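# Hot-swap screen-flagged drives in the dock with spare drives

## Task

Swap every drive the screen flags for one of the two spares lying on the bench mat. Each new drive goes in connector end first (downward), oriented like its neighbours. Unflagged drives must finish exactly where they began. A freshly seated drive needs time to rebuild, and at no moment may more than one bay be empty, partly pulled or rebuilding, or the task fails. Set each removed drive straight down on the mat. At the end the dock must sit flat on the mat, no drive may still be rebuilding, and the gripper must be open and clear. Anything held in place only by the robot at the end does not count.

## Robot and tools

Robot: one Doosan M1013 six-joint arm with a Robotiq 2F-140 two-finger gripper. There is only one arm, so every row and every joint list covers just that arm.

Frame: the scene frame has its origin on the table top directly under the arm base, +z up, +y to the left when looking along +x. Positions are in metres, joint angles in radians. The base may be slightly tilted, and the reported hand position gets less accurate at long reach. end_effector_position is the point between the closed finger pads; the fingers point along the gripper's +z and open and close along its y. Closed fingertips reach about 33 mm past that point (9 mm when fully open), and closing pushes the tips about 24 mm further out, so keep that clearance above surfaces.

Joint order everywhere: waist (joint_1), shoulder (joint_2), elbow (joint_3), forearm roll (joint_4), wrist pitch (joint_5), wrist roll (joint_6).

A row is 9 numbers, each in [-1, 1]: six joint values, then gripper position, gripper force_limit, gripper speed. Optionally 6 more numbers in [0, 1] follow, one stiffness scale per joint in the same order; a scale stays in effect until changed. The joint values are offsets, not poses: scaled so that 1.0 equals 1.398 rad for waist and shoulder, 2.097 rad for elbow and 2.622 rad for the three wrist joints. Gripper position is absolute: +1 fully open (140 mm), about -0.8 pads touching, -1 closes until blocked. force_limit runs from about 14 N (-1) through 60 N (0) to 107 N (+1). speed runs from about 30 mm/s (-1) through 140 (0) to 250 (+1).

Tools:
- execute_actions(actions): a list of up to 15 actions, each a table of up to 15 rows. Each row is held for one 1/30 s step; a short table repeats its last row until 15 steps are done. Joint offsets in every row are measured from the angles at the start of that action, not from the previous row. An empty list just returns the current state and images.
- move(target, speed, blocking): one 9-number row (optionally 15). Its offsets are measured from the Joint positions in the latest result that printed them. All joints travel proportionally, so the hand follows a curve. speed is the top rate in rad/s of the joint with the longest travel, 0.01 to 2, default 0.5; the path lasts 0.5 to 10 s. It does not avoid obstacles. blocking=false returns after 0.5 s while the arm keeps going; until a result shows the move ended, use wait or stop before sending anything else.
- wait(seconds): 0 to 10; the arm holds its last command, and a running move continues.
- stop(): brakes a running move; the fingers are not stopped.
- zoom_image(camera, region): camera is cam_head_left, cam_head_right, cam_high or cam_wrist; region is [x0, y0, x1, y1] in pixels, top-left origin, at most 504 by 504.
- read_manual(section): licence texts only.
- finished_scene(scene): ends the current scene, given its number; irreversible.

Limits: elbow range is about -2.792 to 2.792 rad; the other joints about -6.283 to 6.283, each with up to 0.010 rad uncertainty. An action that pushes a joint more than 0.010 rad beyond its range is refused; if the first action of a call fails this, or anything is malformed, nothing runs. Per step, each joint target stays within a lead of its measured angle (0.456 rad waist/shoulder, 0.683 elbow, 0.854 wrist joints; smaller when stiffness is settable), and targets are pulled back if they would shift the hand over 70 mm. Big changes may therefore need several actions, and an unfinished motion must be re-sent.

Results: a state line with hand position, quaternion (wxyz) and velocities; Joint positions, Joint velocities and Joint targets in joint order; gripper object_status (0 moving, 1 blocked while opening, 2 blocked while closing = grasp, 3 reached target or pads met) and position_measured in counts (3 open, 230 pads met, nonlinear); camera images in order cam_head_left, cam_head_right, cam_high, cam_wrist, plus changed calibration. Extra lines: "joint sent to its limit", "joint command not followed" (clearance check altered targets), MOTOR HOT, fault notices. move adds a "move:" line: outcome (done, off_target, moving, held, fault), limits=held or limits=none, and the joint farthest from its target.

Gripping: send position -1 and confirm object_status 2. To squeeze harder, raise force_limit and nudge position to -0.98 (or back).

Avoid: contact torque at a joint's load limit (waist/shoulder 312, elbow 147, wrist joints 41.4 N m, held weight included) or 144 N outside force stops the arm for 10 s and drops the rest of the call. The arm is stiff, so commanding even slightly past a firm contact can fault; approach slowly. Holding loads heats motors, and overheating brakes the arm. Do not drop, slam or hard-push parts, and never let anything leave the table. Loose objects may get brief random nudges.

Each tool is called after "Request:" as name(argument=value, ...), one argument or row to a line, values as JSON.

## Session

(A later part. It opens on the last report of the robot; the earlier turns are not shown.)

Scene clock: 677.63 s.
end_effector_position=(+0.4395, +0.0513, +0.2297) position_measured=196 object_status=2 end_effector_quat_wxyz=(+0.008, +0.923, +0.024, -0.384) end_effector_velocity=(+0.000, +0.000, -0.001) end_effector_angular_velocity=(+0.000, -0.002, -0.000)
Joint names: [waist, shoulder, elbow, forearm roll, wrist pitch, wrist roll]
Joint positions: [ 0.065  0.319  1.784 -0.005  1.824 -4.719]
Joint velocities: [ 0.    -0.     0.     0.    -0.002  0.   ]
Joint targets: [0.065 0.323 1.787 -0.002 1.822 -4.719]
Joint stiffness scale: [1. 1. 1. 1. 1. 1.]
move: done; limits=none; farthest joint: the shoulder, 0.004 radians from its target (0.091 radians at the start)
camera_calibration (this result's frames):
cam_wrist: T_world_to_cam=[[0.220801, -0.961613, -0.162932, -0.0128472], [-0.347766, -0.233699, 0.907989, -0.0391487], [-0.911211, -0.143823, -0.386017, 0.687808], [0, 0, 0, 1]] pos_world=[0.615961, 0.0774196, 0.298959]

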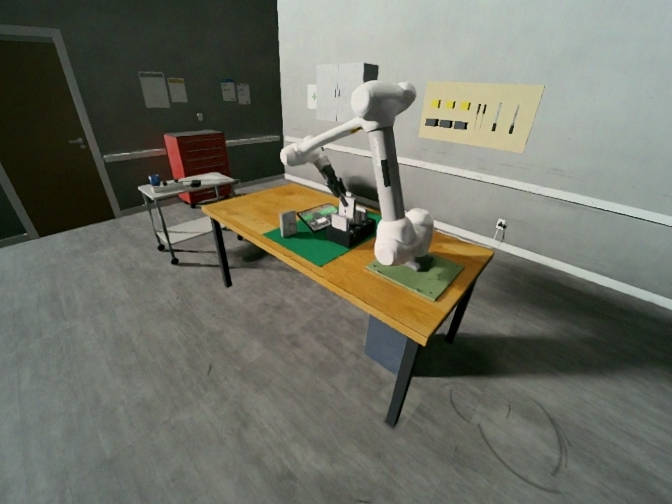

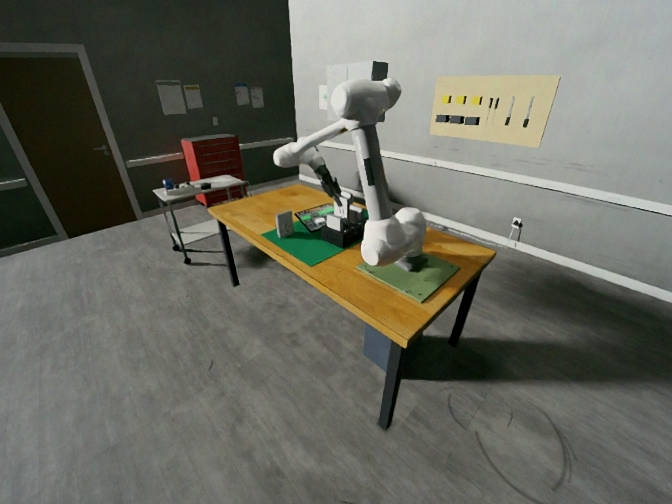

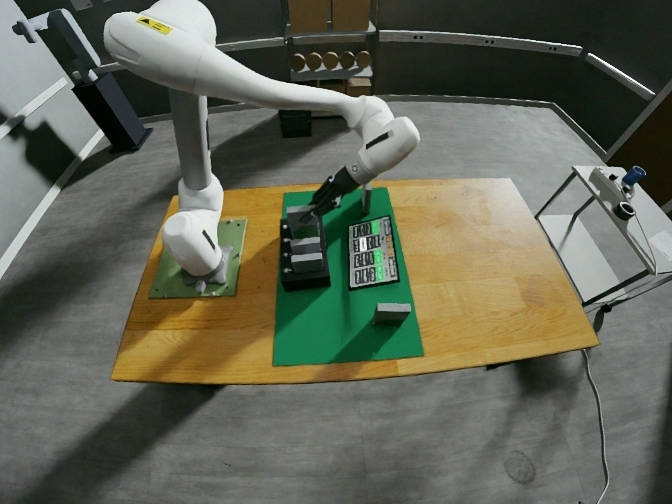

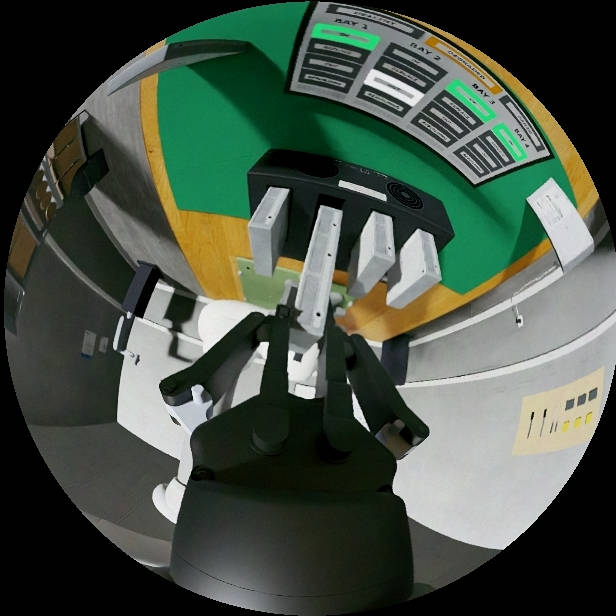

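Request:
move(
  target=[0.0072,0.0028,0.0015,0.001,-0.0008,0,-1,1,0],
  speed=0.05,
)

Request:
move(
  target=[0.0036,0.0266,0.0201,0.001,-0.028,0.002,-1,1,0,0.7,0.7,0.7,0.7,0.7,0.7],
  speed=0.07,
)

Request:
zoom_image(
  camera="cam_wrist",
  region=[200, 80, 440, 320],
)

Scene clock: 696.20 s.
end_effector_position=(+0.4393, +0.0540, +0.2296) position_measured=196 object_status=2 end_effector_quat_wxyz=(+0.009, +0.923, +0.027, -0.384) end_effector_velocity=(+0.000, +0.001, -0.001) end_effector_angular_velocity=(+0.000, -0.001, +0.002)
Joint names: [waist, shoulder, elbow, forearm roll, wrist pitch, wrist roll]
Joint positions: [ 0.071  0.319  1.784 -0.005  1.824 -4.719]
Joint velocities: [ 0.002  0.001  0.     0.    -0.002 -0.   ]
Joint targets: [0.075 0.323 1.787 -0.002 1.822 -4.719]
Joint stiffness scale: [1. 1. 1. 1. 1. 1.]
move: done; limits=none; farthest joint: the waist, 0.004 radians from its target (0.010 radians at the start)
camera_calibration (this result's frames):
cam_wrist: T_world_to_cam=[[0.226678, -0.960245, -0.162931, -0.0128844], [-0.346402, -0.235831, 0.907959, -0.0389833], [-0.910287, -0.149375, -0.386088, 0.687809], [0, 0, 0, 1]] pos_world=[0.615521, 0.0811755, 0.298851]

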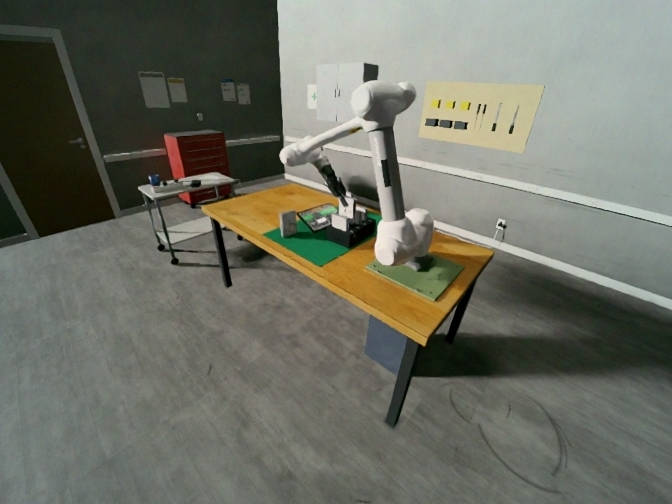

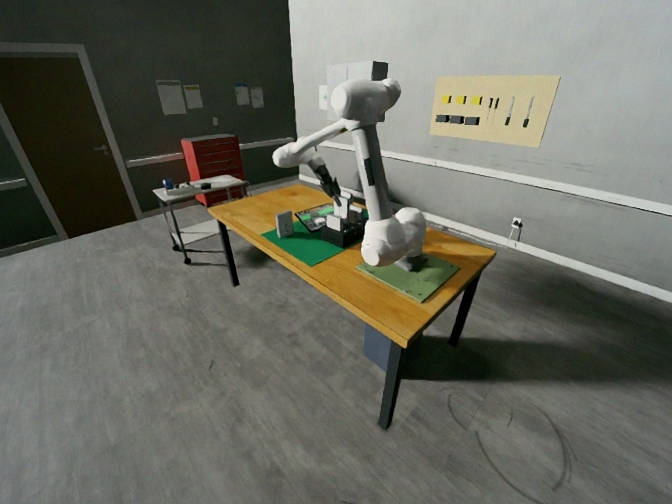

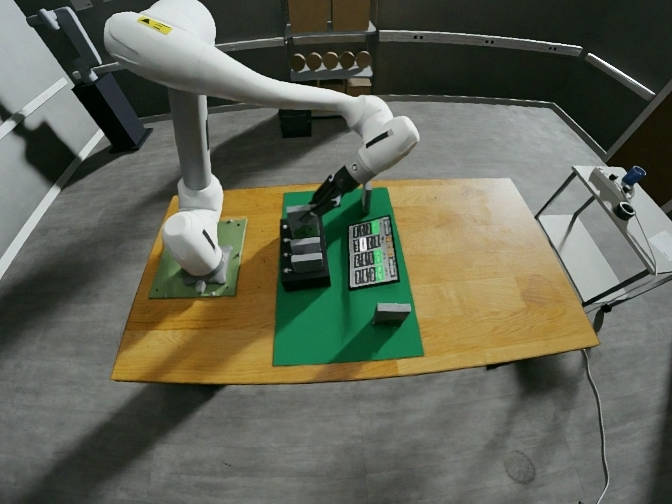

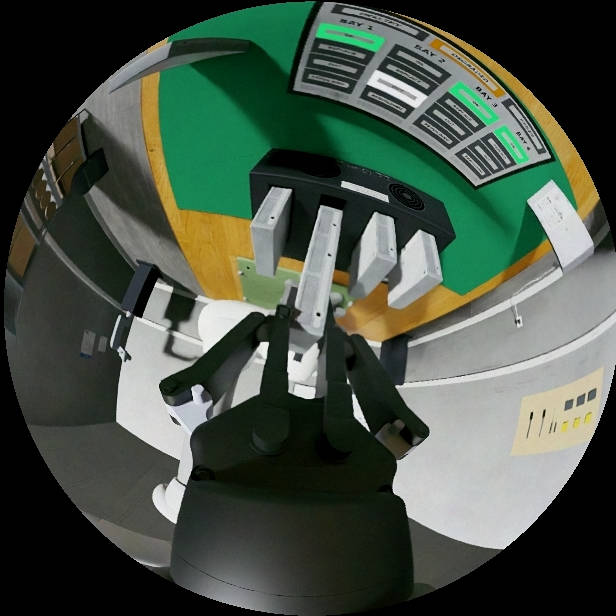

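Scene clock: 697.60 s.
end_effector_position=(+0.4373, +0.0536, +0.1898) position_measured=196 object_status=2 end_effector_quat_wxyz=(+0.010, +0.923, +0.027, -0.383) end_effector_velocity=(-0.000, -0.000, -0.000) end_effector_angular_velocity=(-0.000, +0.002, +0.000)
Joint names: [waist, shoulder, elbow, forearm roll, wrist pitch, wrist roll]
Joint positions: [ 0.071  0.351  1.822 -0.006  1.752 -4.719]
Joint velocities: [ 0.     0.001  0.    -0.     0.001 -0.   ]
Joint targets: [0.076 0.356 1.826 -0.002 1.750 -4.714]
Joint stiffness scale: [0.7 0.7 0.7 0.7 0.7 0.7]
move: done; limits=none; farthest joint: the waist, 0.005 radians from its target (0.005 radians at the start)
camera_calibration (this result's frames):
cam_wrist: T_world_to_cam=[[0.227897, -0.960148, -0.1618, -0.0201181], [-0.347317, -0.235403, 0.90772, -0.00315594], [-0.909634, -0.150671, -0.387123, 0.670585], [0, 0, 0, 1]] pos_world=[0.613475, 0.0809787, 0.259209]

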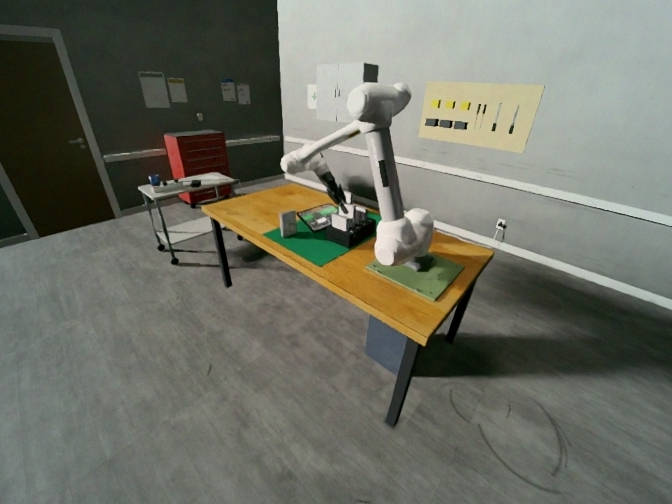

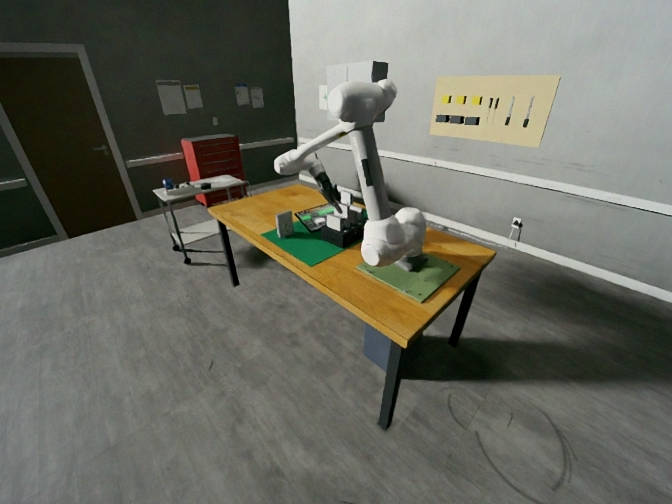

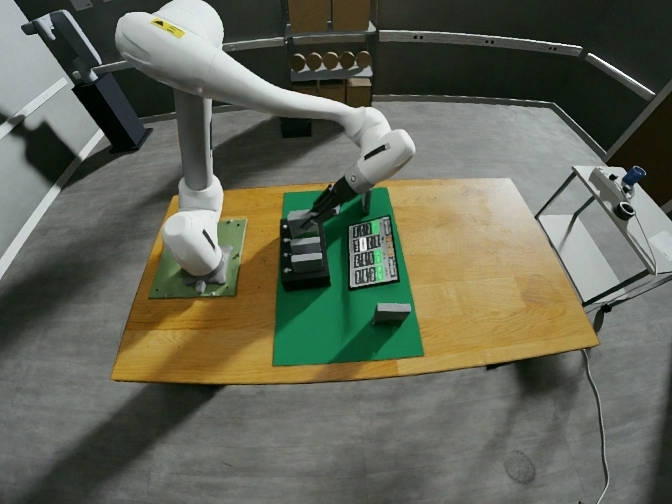

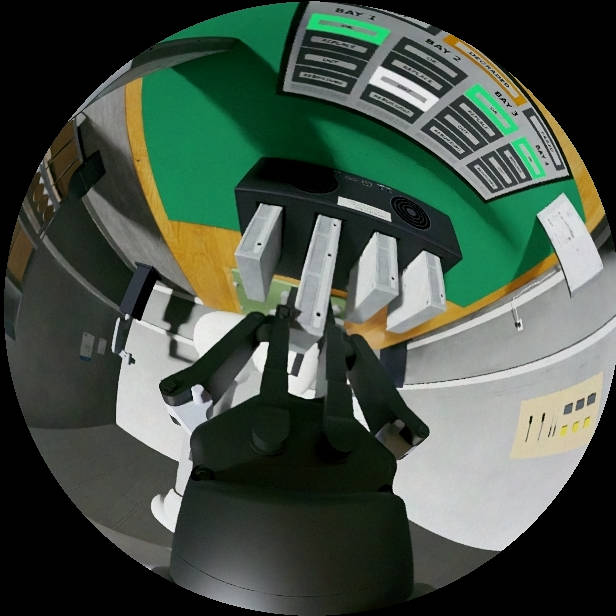

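Region (200, 80, 440, 320) of cam_wrist's 616x616 image, scaled by 2.100, with more detail than that image has.

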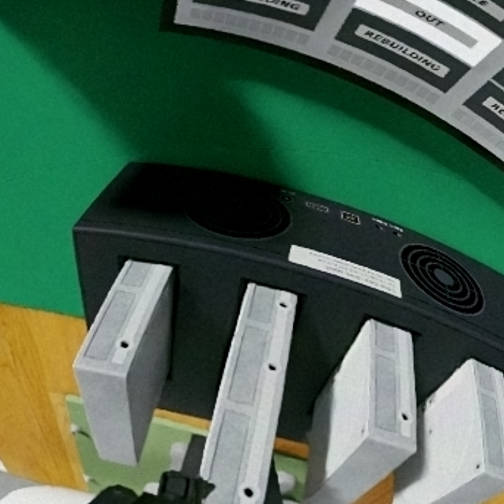

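Request:
move(
  target=[0.002,0.057,0.0231,0.001,-0.0446,0.002,-1,1,0,0.5,0.5,0.5,0.5,0.5,0.5],
  speed=0.06,
)

Scene clock: 709.60 s.
end_effector_position=(+0.4381, +0.0533, +0.1336) position_measured=196 object_status=2 end_effector_quat_wxyz=(+0.010, +0.922, +0.027, -0.386) end_effector_velocity=(-0.001, -0.000, -0.000) end_effector_angular_velocity=(-0.000, +0.003, -0.000)
Joint names: [waist, shoulder, elbow, forearm roll, wrist pitch, wrist roll]
Joint positions: [ 0.071  0.414  1.858 -0.007  1.662 -4.719]
Joint velocities: [-0.     0.001  0.001 -0.     0.002  0.   ]
Joint targets: [0.074 0.431 1.870 -0.003 1.636 -4.714]
Joint stiffness scale: [0.5 0.5 0.5 0.5 0.5 0.5]
move: off_target; limits=none; farthest joint: the wrist pitch, 0.027 radians from its target (0.117 radians at the start)
camera_calibration (this result's frames):
cam_wrist: T_world_to_cam=[[0.22789, -0.960022, -0.162553, -0.0294975], [-0.340177, -0.234927, 0.910543, 0.0444755], [-0.91233, -0.152207, -0.380115, 0.649782], [0, 0, 0, 1]] pos_world=[0.614668, 0.0810318, 0.2017]

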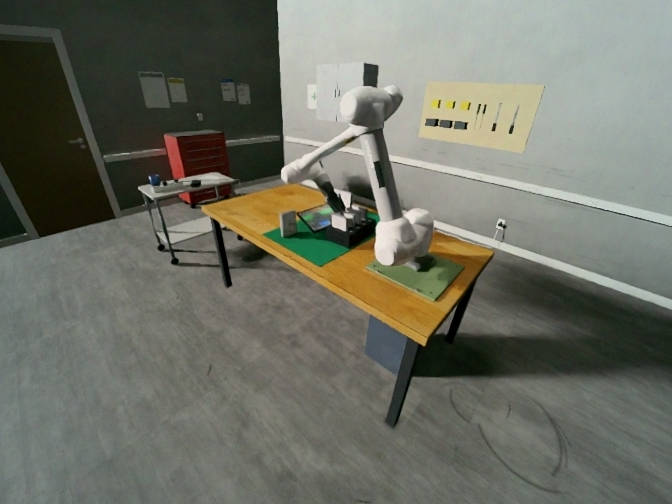

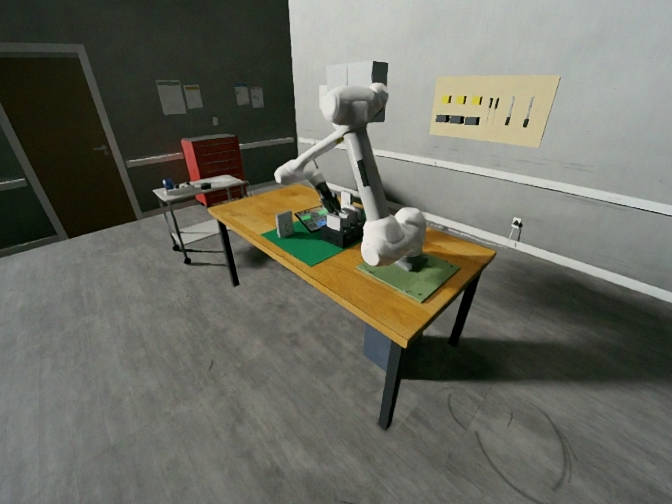

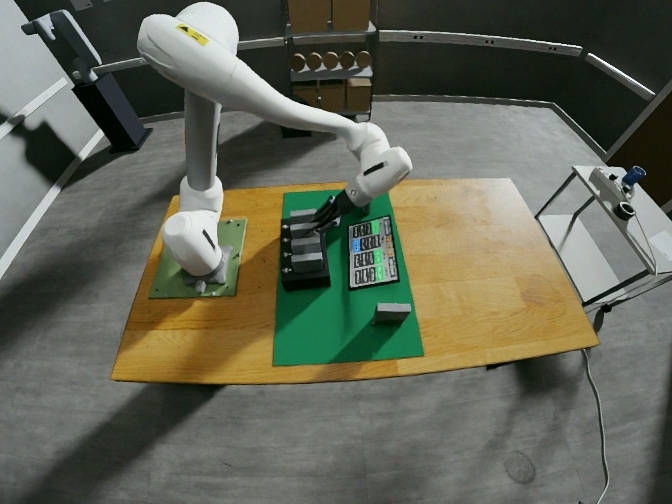

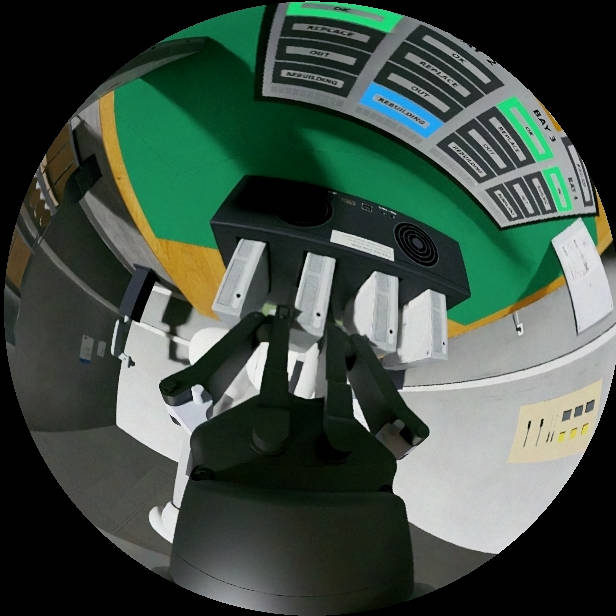

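Request:
move(
  target=[0,0,0,0,0,0,-0.25,0,0,0.7,0.7,0.7,0.7,0.7,0.7],
  speed=0.1,
)

Request:
move(
  target=[0,-0.13,-0.1026,0,0.1486,0,-0.25,0,0,1,1,1,1,1,1],
  speed=0.35,
)

Request:
wait(
  seconds=10,
)

Request:
wait(
  seconds=10,
)

Request:
wait(
  seconds=10,
)

Request:
zoom_image(
  camera="cam_high",
  region=[260, 160, 440, 340],
)

Scene clock: 722.97 s.
end_effector_position=(+0.4383, +0.0533, +0.1345) position_measured=160 object_status=3 end_effector_quat_wxyz=(+0.010, +0.922, +0.027, -0.386) end_effector_velocity=(-0.000, +0.000, +0.000) end_effector_angular_velocity=(+0.000, +0.000, +0.000)
Joint names: [waist, shoulder, elbow, forearm roll, wrist pitch, wrist roll]
Joint positions: [ 0.071  0.413  1.857 -0.007  1.664 -4.719]
Joint velocities: [-0.    -0.001  0.     0.     0.001 -0.   ]
Joint targets: [0.071 0.414 1.858 -0.007 1.662 -4.719]
Joint stiffness scale: [0.7 0.7 0.7 0.7 0.7 0.7]
move: done; limits=none; farthest joint: the wrist pitch, 0.002 radians from its target (0.000 radians at the start)
camera_calibration (this result's frames):
cam_wrist: T_world_to_cam=[[0.227898, -0.960025, -0.162526, -0.0294099], [-0.340198, -0.234907, 0.910541, 0.0437375], [-0.91232, -0.15222, -0.380133, 0.65036], [0, 0, 0, 1]] pos_world=[0.614918, 0.0810374, 0.202619]

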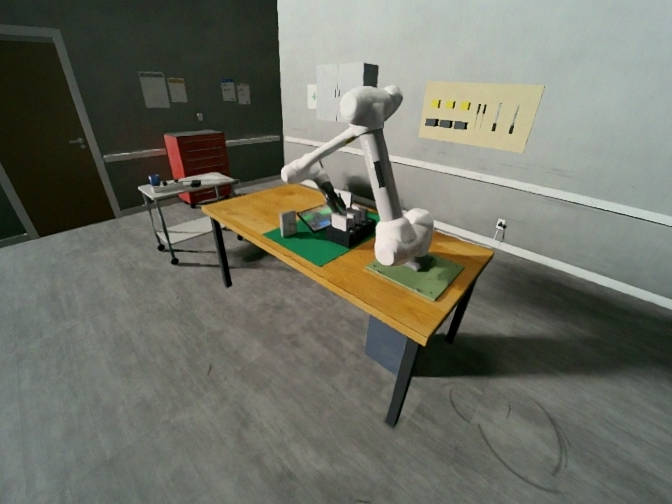

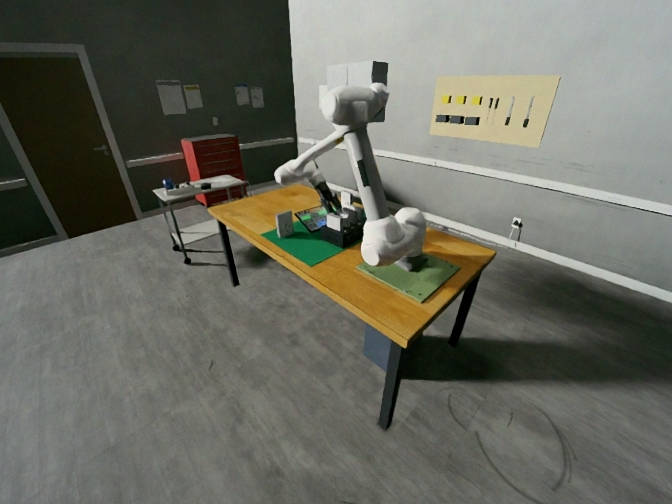

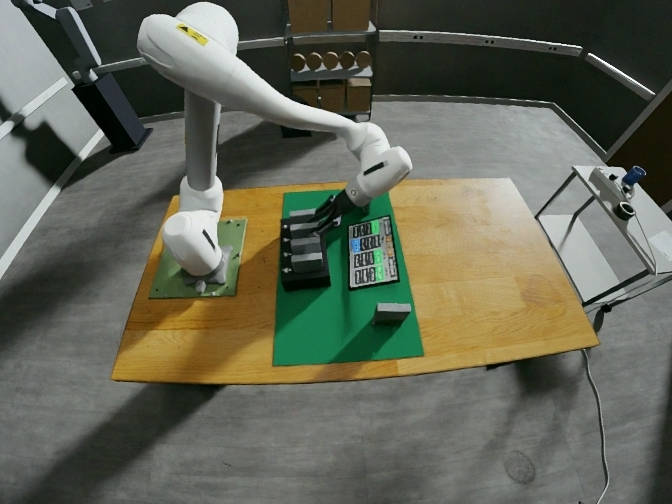

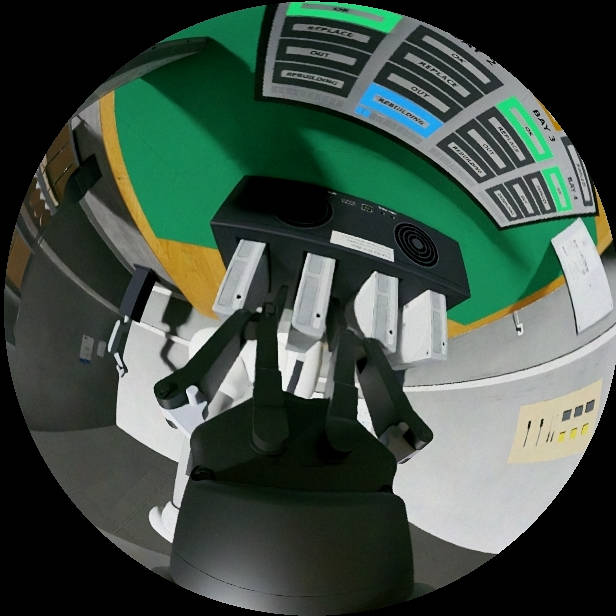

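Scene clock: 724.63 s.
end_effector_position=(+0.4395, +0.0530, +0.3587) position_measured=160 object_status=3 end_effector_quat_wxyz=(+0.011, +0.922, +0.026, -0.385) end_effector_velocity=(-0.000, +0.000, +0.001) end_effector_angular_velocity=(+0.000, +0.001, +0.000)
Joint names: [waist, shoulder, elbow, forearm roll, wrist pitch, wrist roll]
Joint positions: [ 0.071  0.235  1.645 -0.007  2.051 -4.719]
Joint velocities: [ 0.    -0.    -0.001  0.     0.002 -0.   ]
Joint targets: [0.071 0.231 1.641 -0.007 2.053 -4.719]
Joint stiffness scale: [1. 1. 1. 1. 1. 1.]
move: done; limits=none; farthest joint: the shoulder, 0.004 radians from its target (0.182 radians at the start)
camera_calibration (this result's frames):
cam_wrist: T_world_to_cam=[[0.225994, -0.960784, -0.160691, 0.00662884], [-0.343424, -0.232949, 0.909832, -0.158437], [-0.911584, -0.150431, -0.382602, 0.737075], [0, 0, 0, 1]] pos_world=[0.615997, 0.0803404, 0.427223]

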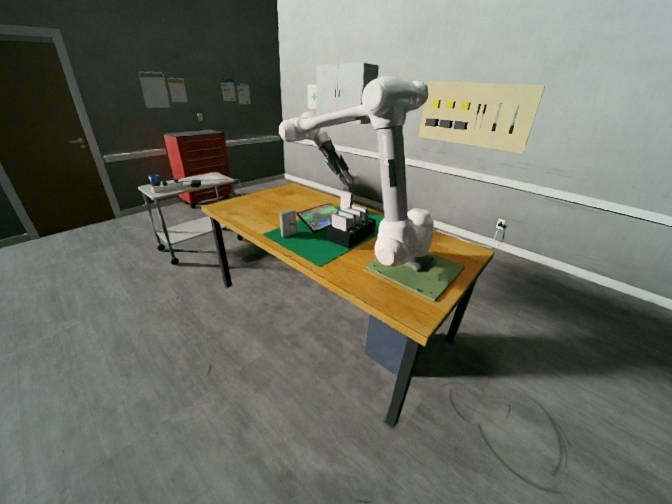

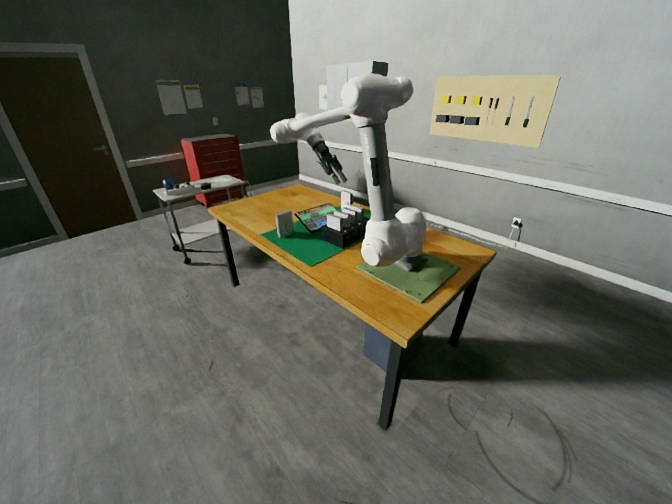

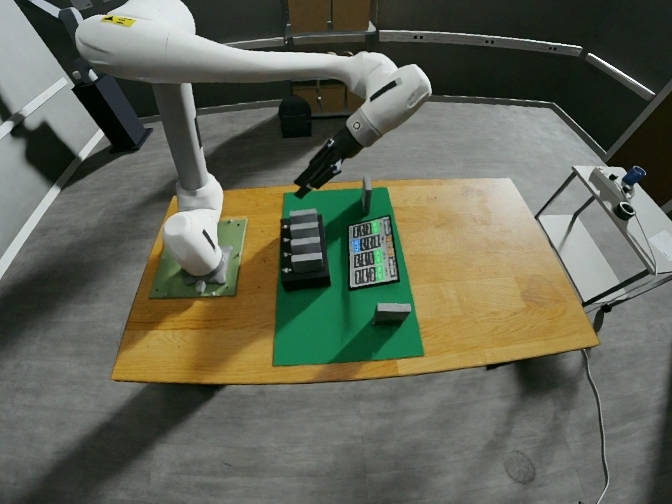

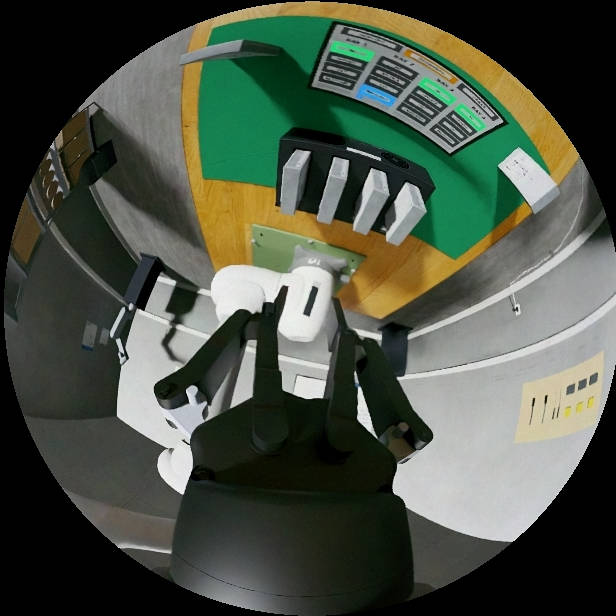

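Scene clock: 734.63 s.
end_effector_position=(+0.4395, +0.0530, +0.3587) position_measured=160 object_status=3 end_effector_quat_wxyz=(+0.011, +0.922, +0.026, -0.385) end_effector_velocity=(+0.000, -0.000, -0.000) end_effector_angular_velocity=(-0.000, -0.001, +0.000)
Joint names: [waist, shoulder, elbow, forearm roll, wrist pitch, wrist roll]
Joint positions: [ 0.071  0.235  1.645 -0.007  2.051 -4.719]
Joint velocities: [ 0.    -0.     0.    -0.    -0.001  0.   ]
Joint targets: [0.071 0.231 1.641 -0.007 2.053 -4.719]
Joint stiffness scale: [1. 1. 1. 1. 1. 1.]
wait: 10.00 s; at rest by 0.17 s
camera_calibration (this result's frames):
cam_wrist: T_world_to_cam=[[0.225958, -0.960786, -0.16073, 0.00667649], [-0.343226, -0.232939, 0.90991, -0.158621], [-0.911668, -0.150435, -0.382401, 0.737015], [0, 0, 0, 1]] pos_world=[0.615962, 0.0803386, 0.427239]

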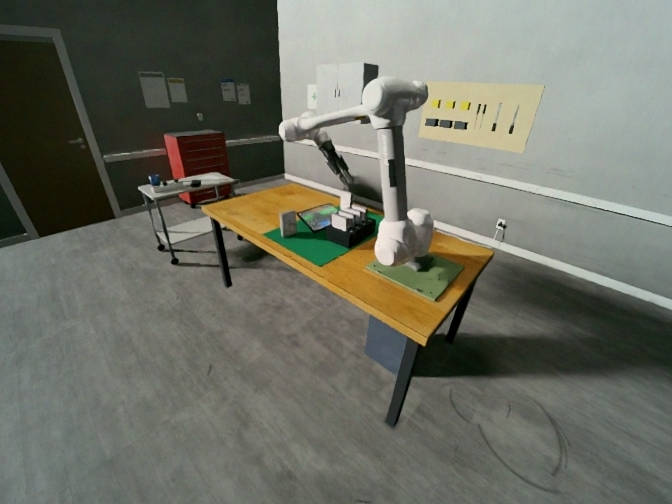

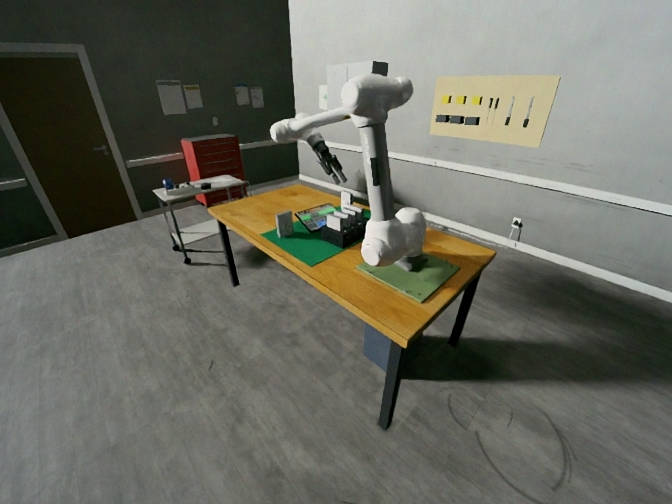

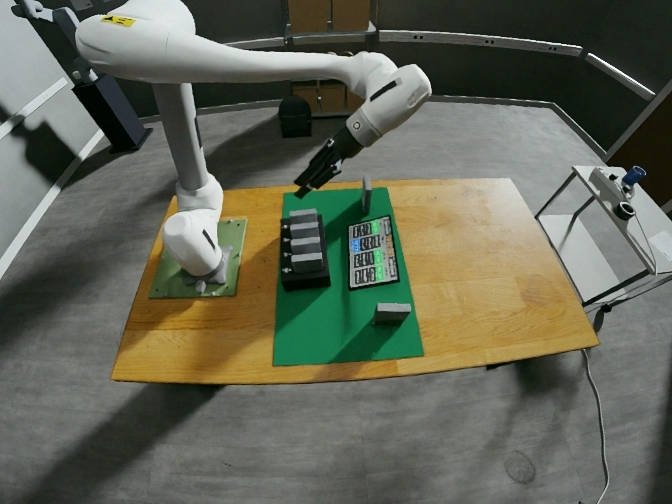

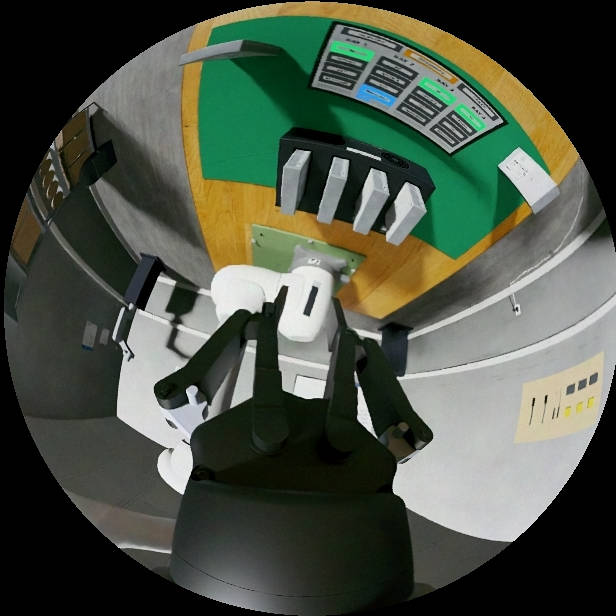

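Scene clock: 744.63 s.
end_effector_position=(+0.4395, +0.0530, +0.3587) position_measured=160 object_status=3 end_effector_quat_wxyz=(+0.011, +0.922, +0.026, -0.385) end_effector_velocity=(+0.000, +0.000, +0.000) end_effector_angular_velocity=(+0.000, -0.000, +0.000)
Joint names: [waist, shoulder, elbow, forearm roll, wrist pitch, wrist roll]
Joint positions: [ 0.071  0.235  1.645 -0.007  2.051 -4.719]
Joint velocities: [-0.     0.    -0.     0.     0.    -0.001]
Joint targets: [0.071 0.231 1.641 -0.007 2.053 -4.719]
Joint stiffness scale: [1. 1. 1. 1. 1. 1.]
wait: 10.00 s; at rest by 0.17 s
camera_calibration (this result's frames):
cam_wrist: T_world_to_cam=[[0.225958, -0.960786, -0.16073, 0.00667654], [-0.343225, -0.232939, 0.90991, -0.158621], [-0.911668, -0.150435, -0.3824, 0.737016], [0, 0, 0, 1]] pos_world=[0.615962, 0.0803386, 0.427239]

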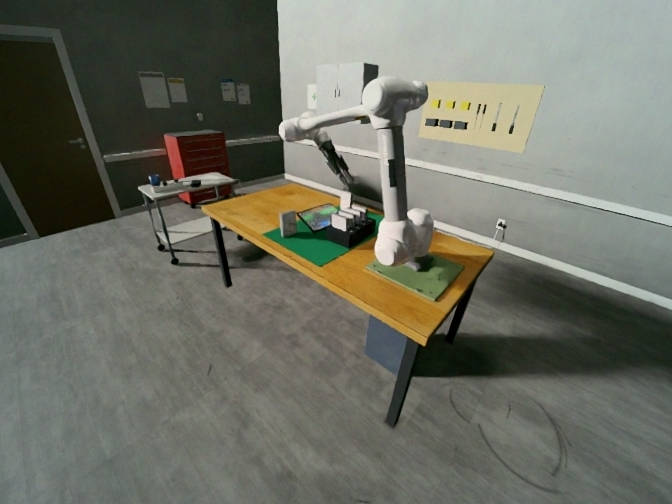

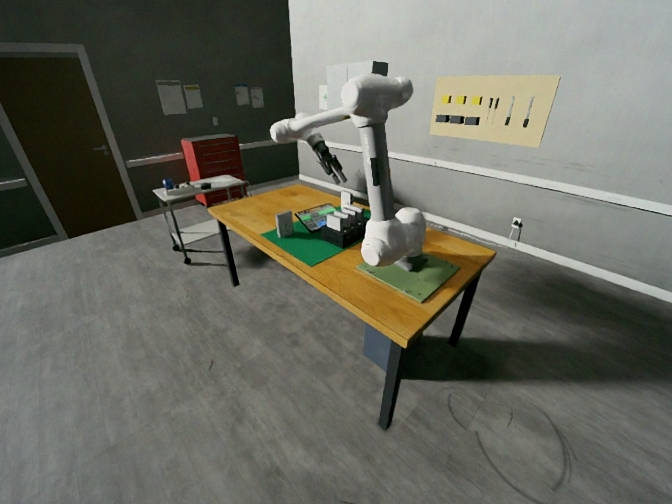

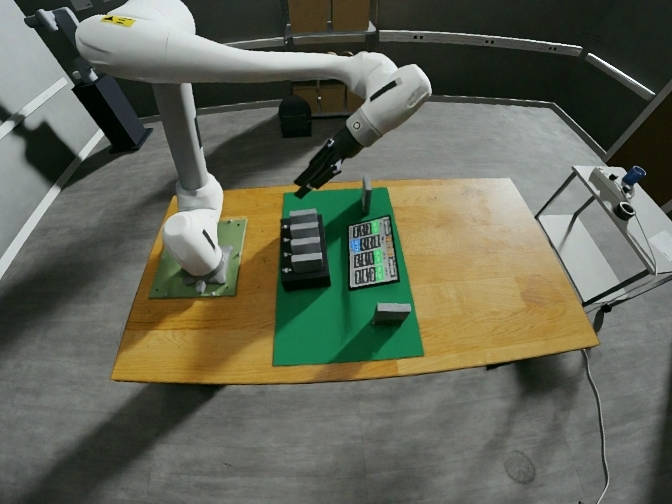

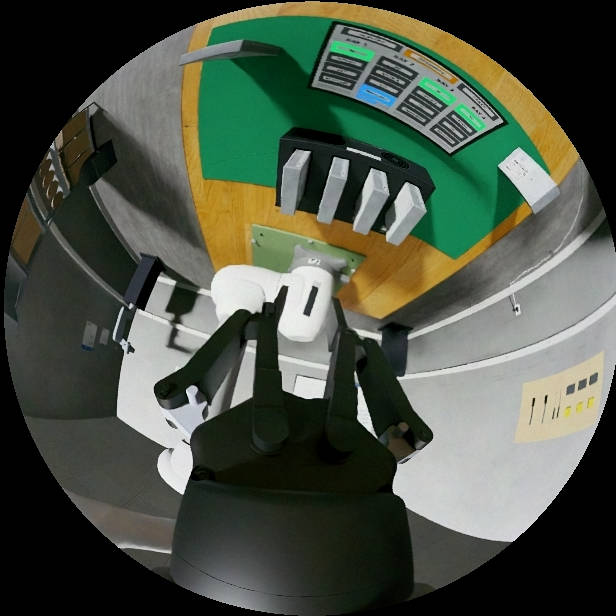

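Scene clock: 754.63 s.
end_effector_position=(+0.4395, +0.0530, +0.3587) position_measured=160 object_status=3 end_effector_quat_wxyz=(+0.011, +0.922, +0.026, -0.385) end_effector_velocity=(-0.000, +0.000, -0.000) end_effector_angular_velocity=(+0.001, -0.000, +0.000)
Joint names: [waist, shoulder, elbow, forearm roll, wrist pitch, wrist roll]
Joint positions: [ 0.071  0.235  1.645 -0.007  2.051 -4.719]
Joint velocities: [-0.    -0.     0.001  0.    -0.001 -0.001]
Joint targets: [0.071 0.231 1.641 -0.007 2.053 -4.719]
Joint stiffness scale: [1. 1. 1. 1. 1. 1.]
wait: 10.00 s; at rest by 0.17 s
camera_calibration (this result's frames):
cam_wrist: T_world_to_cam=[[0.225958, -0.960786, -0.16073, 0.00667644], [-0.343225, -0.232939, 0.90991, -0.158622], [-0.911669, -0.150435, -0.3824, 0.737016], [0, 0, 0, 1]] pos_world=[0.615963, 0.0803386, 0.42724]

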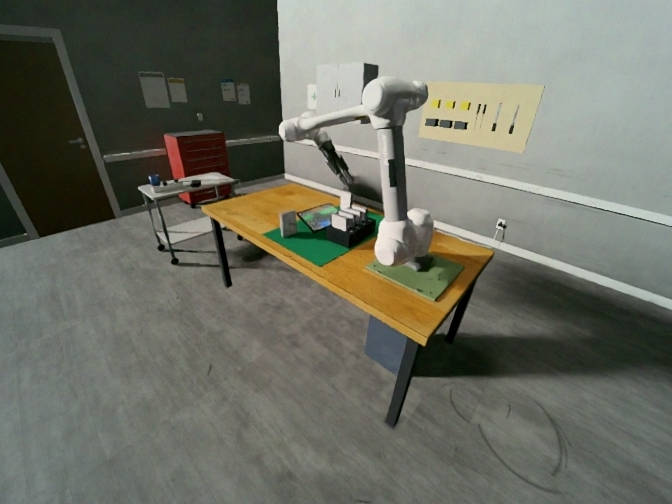

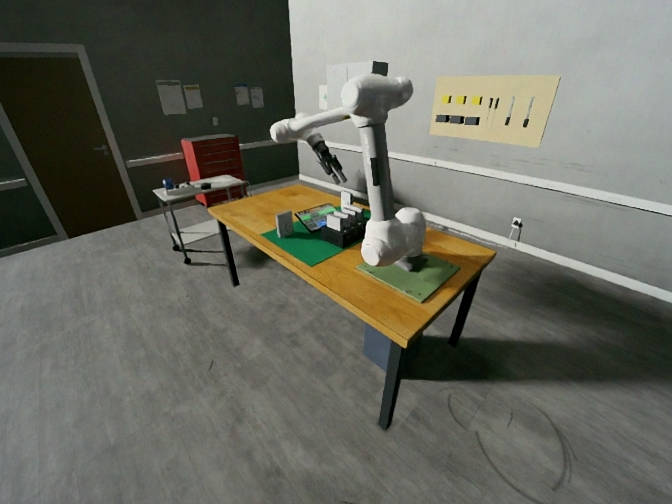

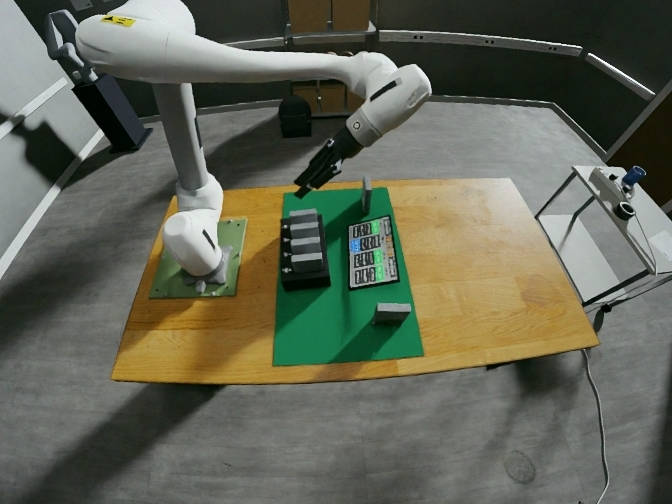

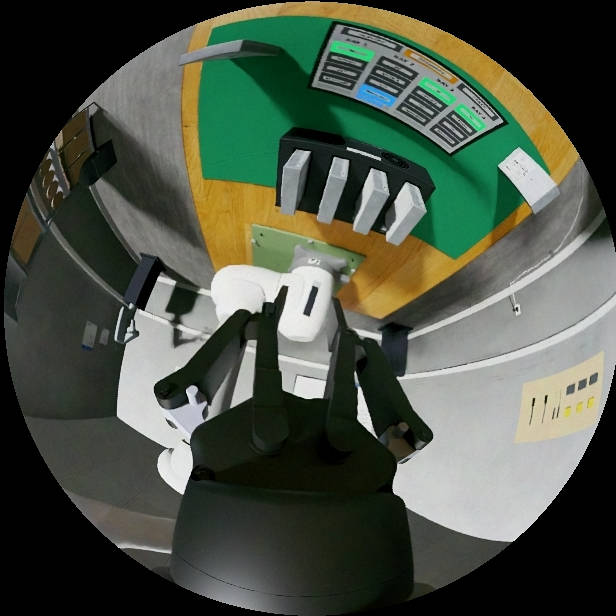

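Region (260, 160, 440, 340) of cam_high's 672x504 image, scaled by 2.800, with more detail than that image has.

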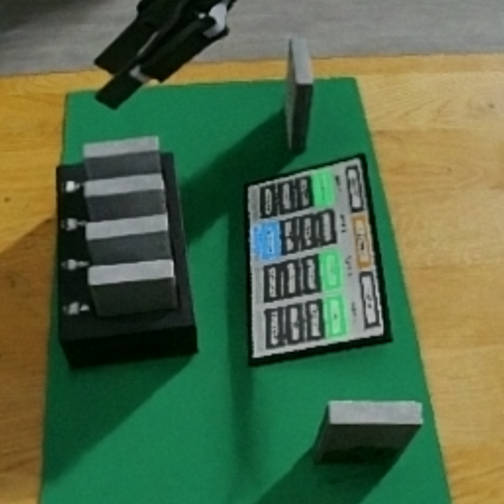

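Request:
wait(
  seconds=10,
)

Request:
zoom_image(
  camera="cam_high",
  region=[260, 160, 440, 340],
)

Scene clock: 769.30 s.
end_effector_position=(+0.4395, +0.0530, +0.3587) position_measured=160 object_status=3 end_effector_quat_wxyz=(+0.011, +0.922, +0.026, -0.385) end_effector_velocity=(-0.000, +0.000, +0.000) end_effector_angular_velocity=(+0.000, -0.001, -0.000)
Joint names: [waist, shoulder, elbow, forearm roll, wrist pitch, wrist roll]
Joint positions: [ 0.071  0.235  1.645 -0.007  2.051 -4.719]
Joint velocities: [-0.    -0.001  0.     0.     0.     0.   ]
Joint targets: [0.071 0.231 1.641 -0.007 2.053 -4.719]
Joint stiffness scale: [1. 1. 1. 1. 1. 1.]
wait: 10.00 s; at rest from the start
camera_calibration (this result's frames):
cam_wrist: T_world_to_cam=[[0.225958, -0.960786, -0.16073, 0.00667677], [-0.343225, -0.232939, 0.90991, -0.158622], [-0.911669, -0.150435, -0.3824, 0.737016], [0, 0, 0, 1]] pos_world=[0.615963, 0.0803386, 0.42724]

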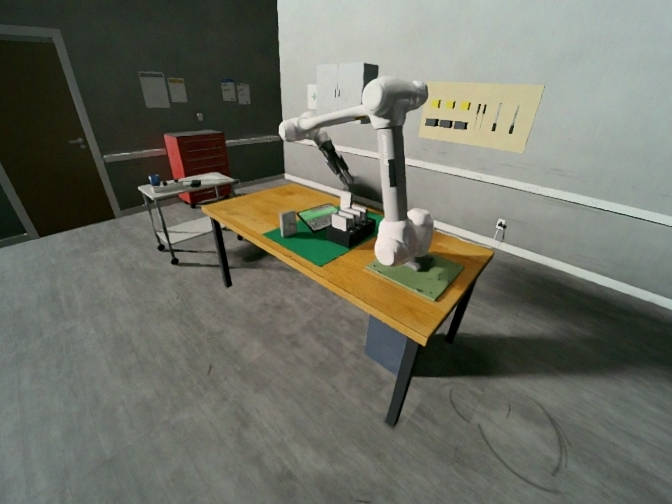

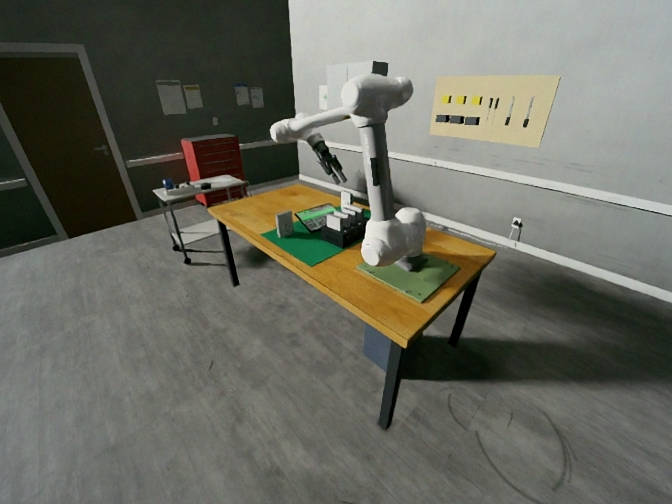

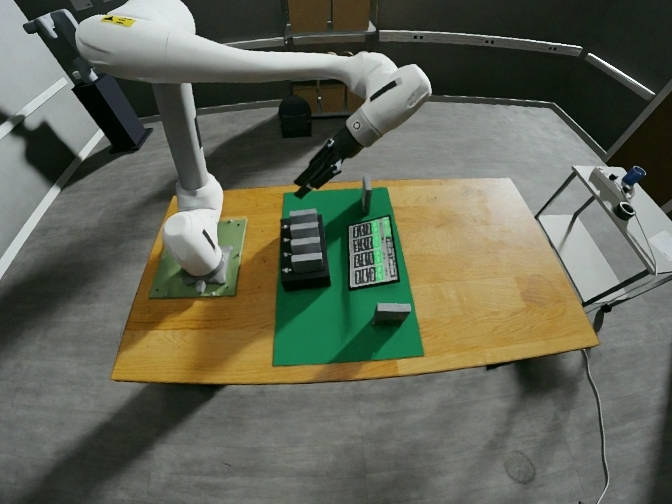

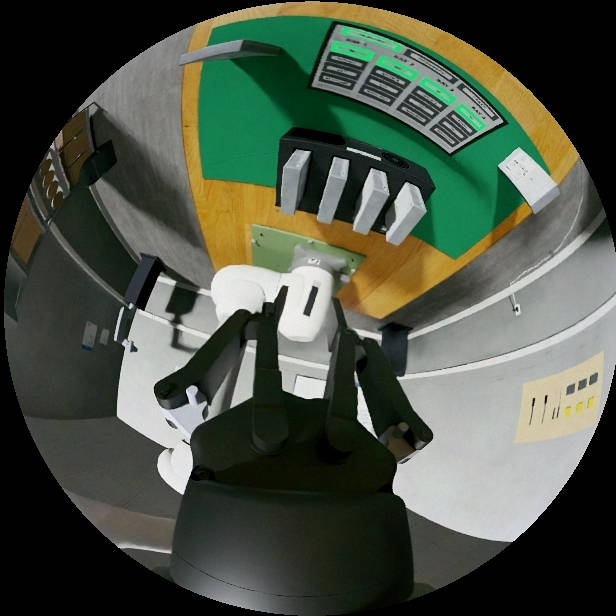

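Region (260, 160, 440, 340) of cam_high's 672x504 image, scaled by 2.800, with more detail than that image has.

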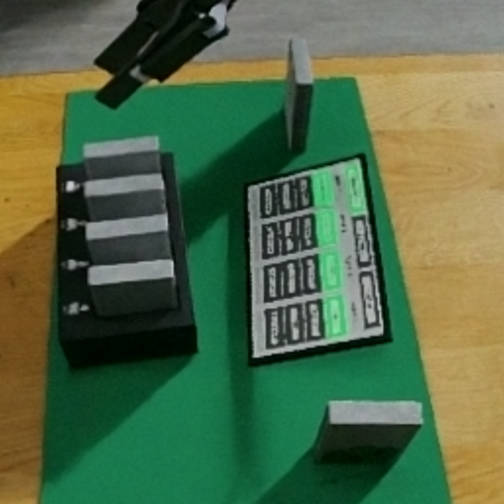

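Request:
finished_scene(
  scene=2,
)

The scene is finished: the task was done.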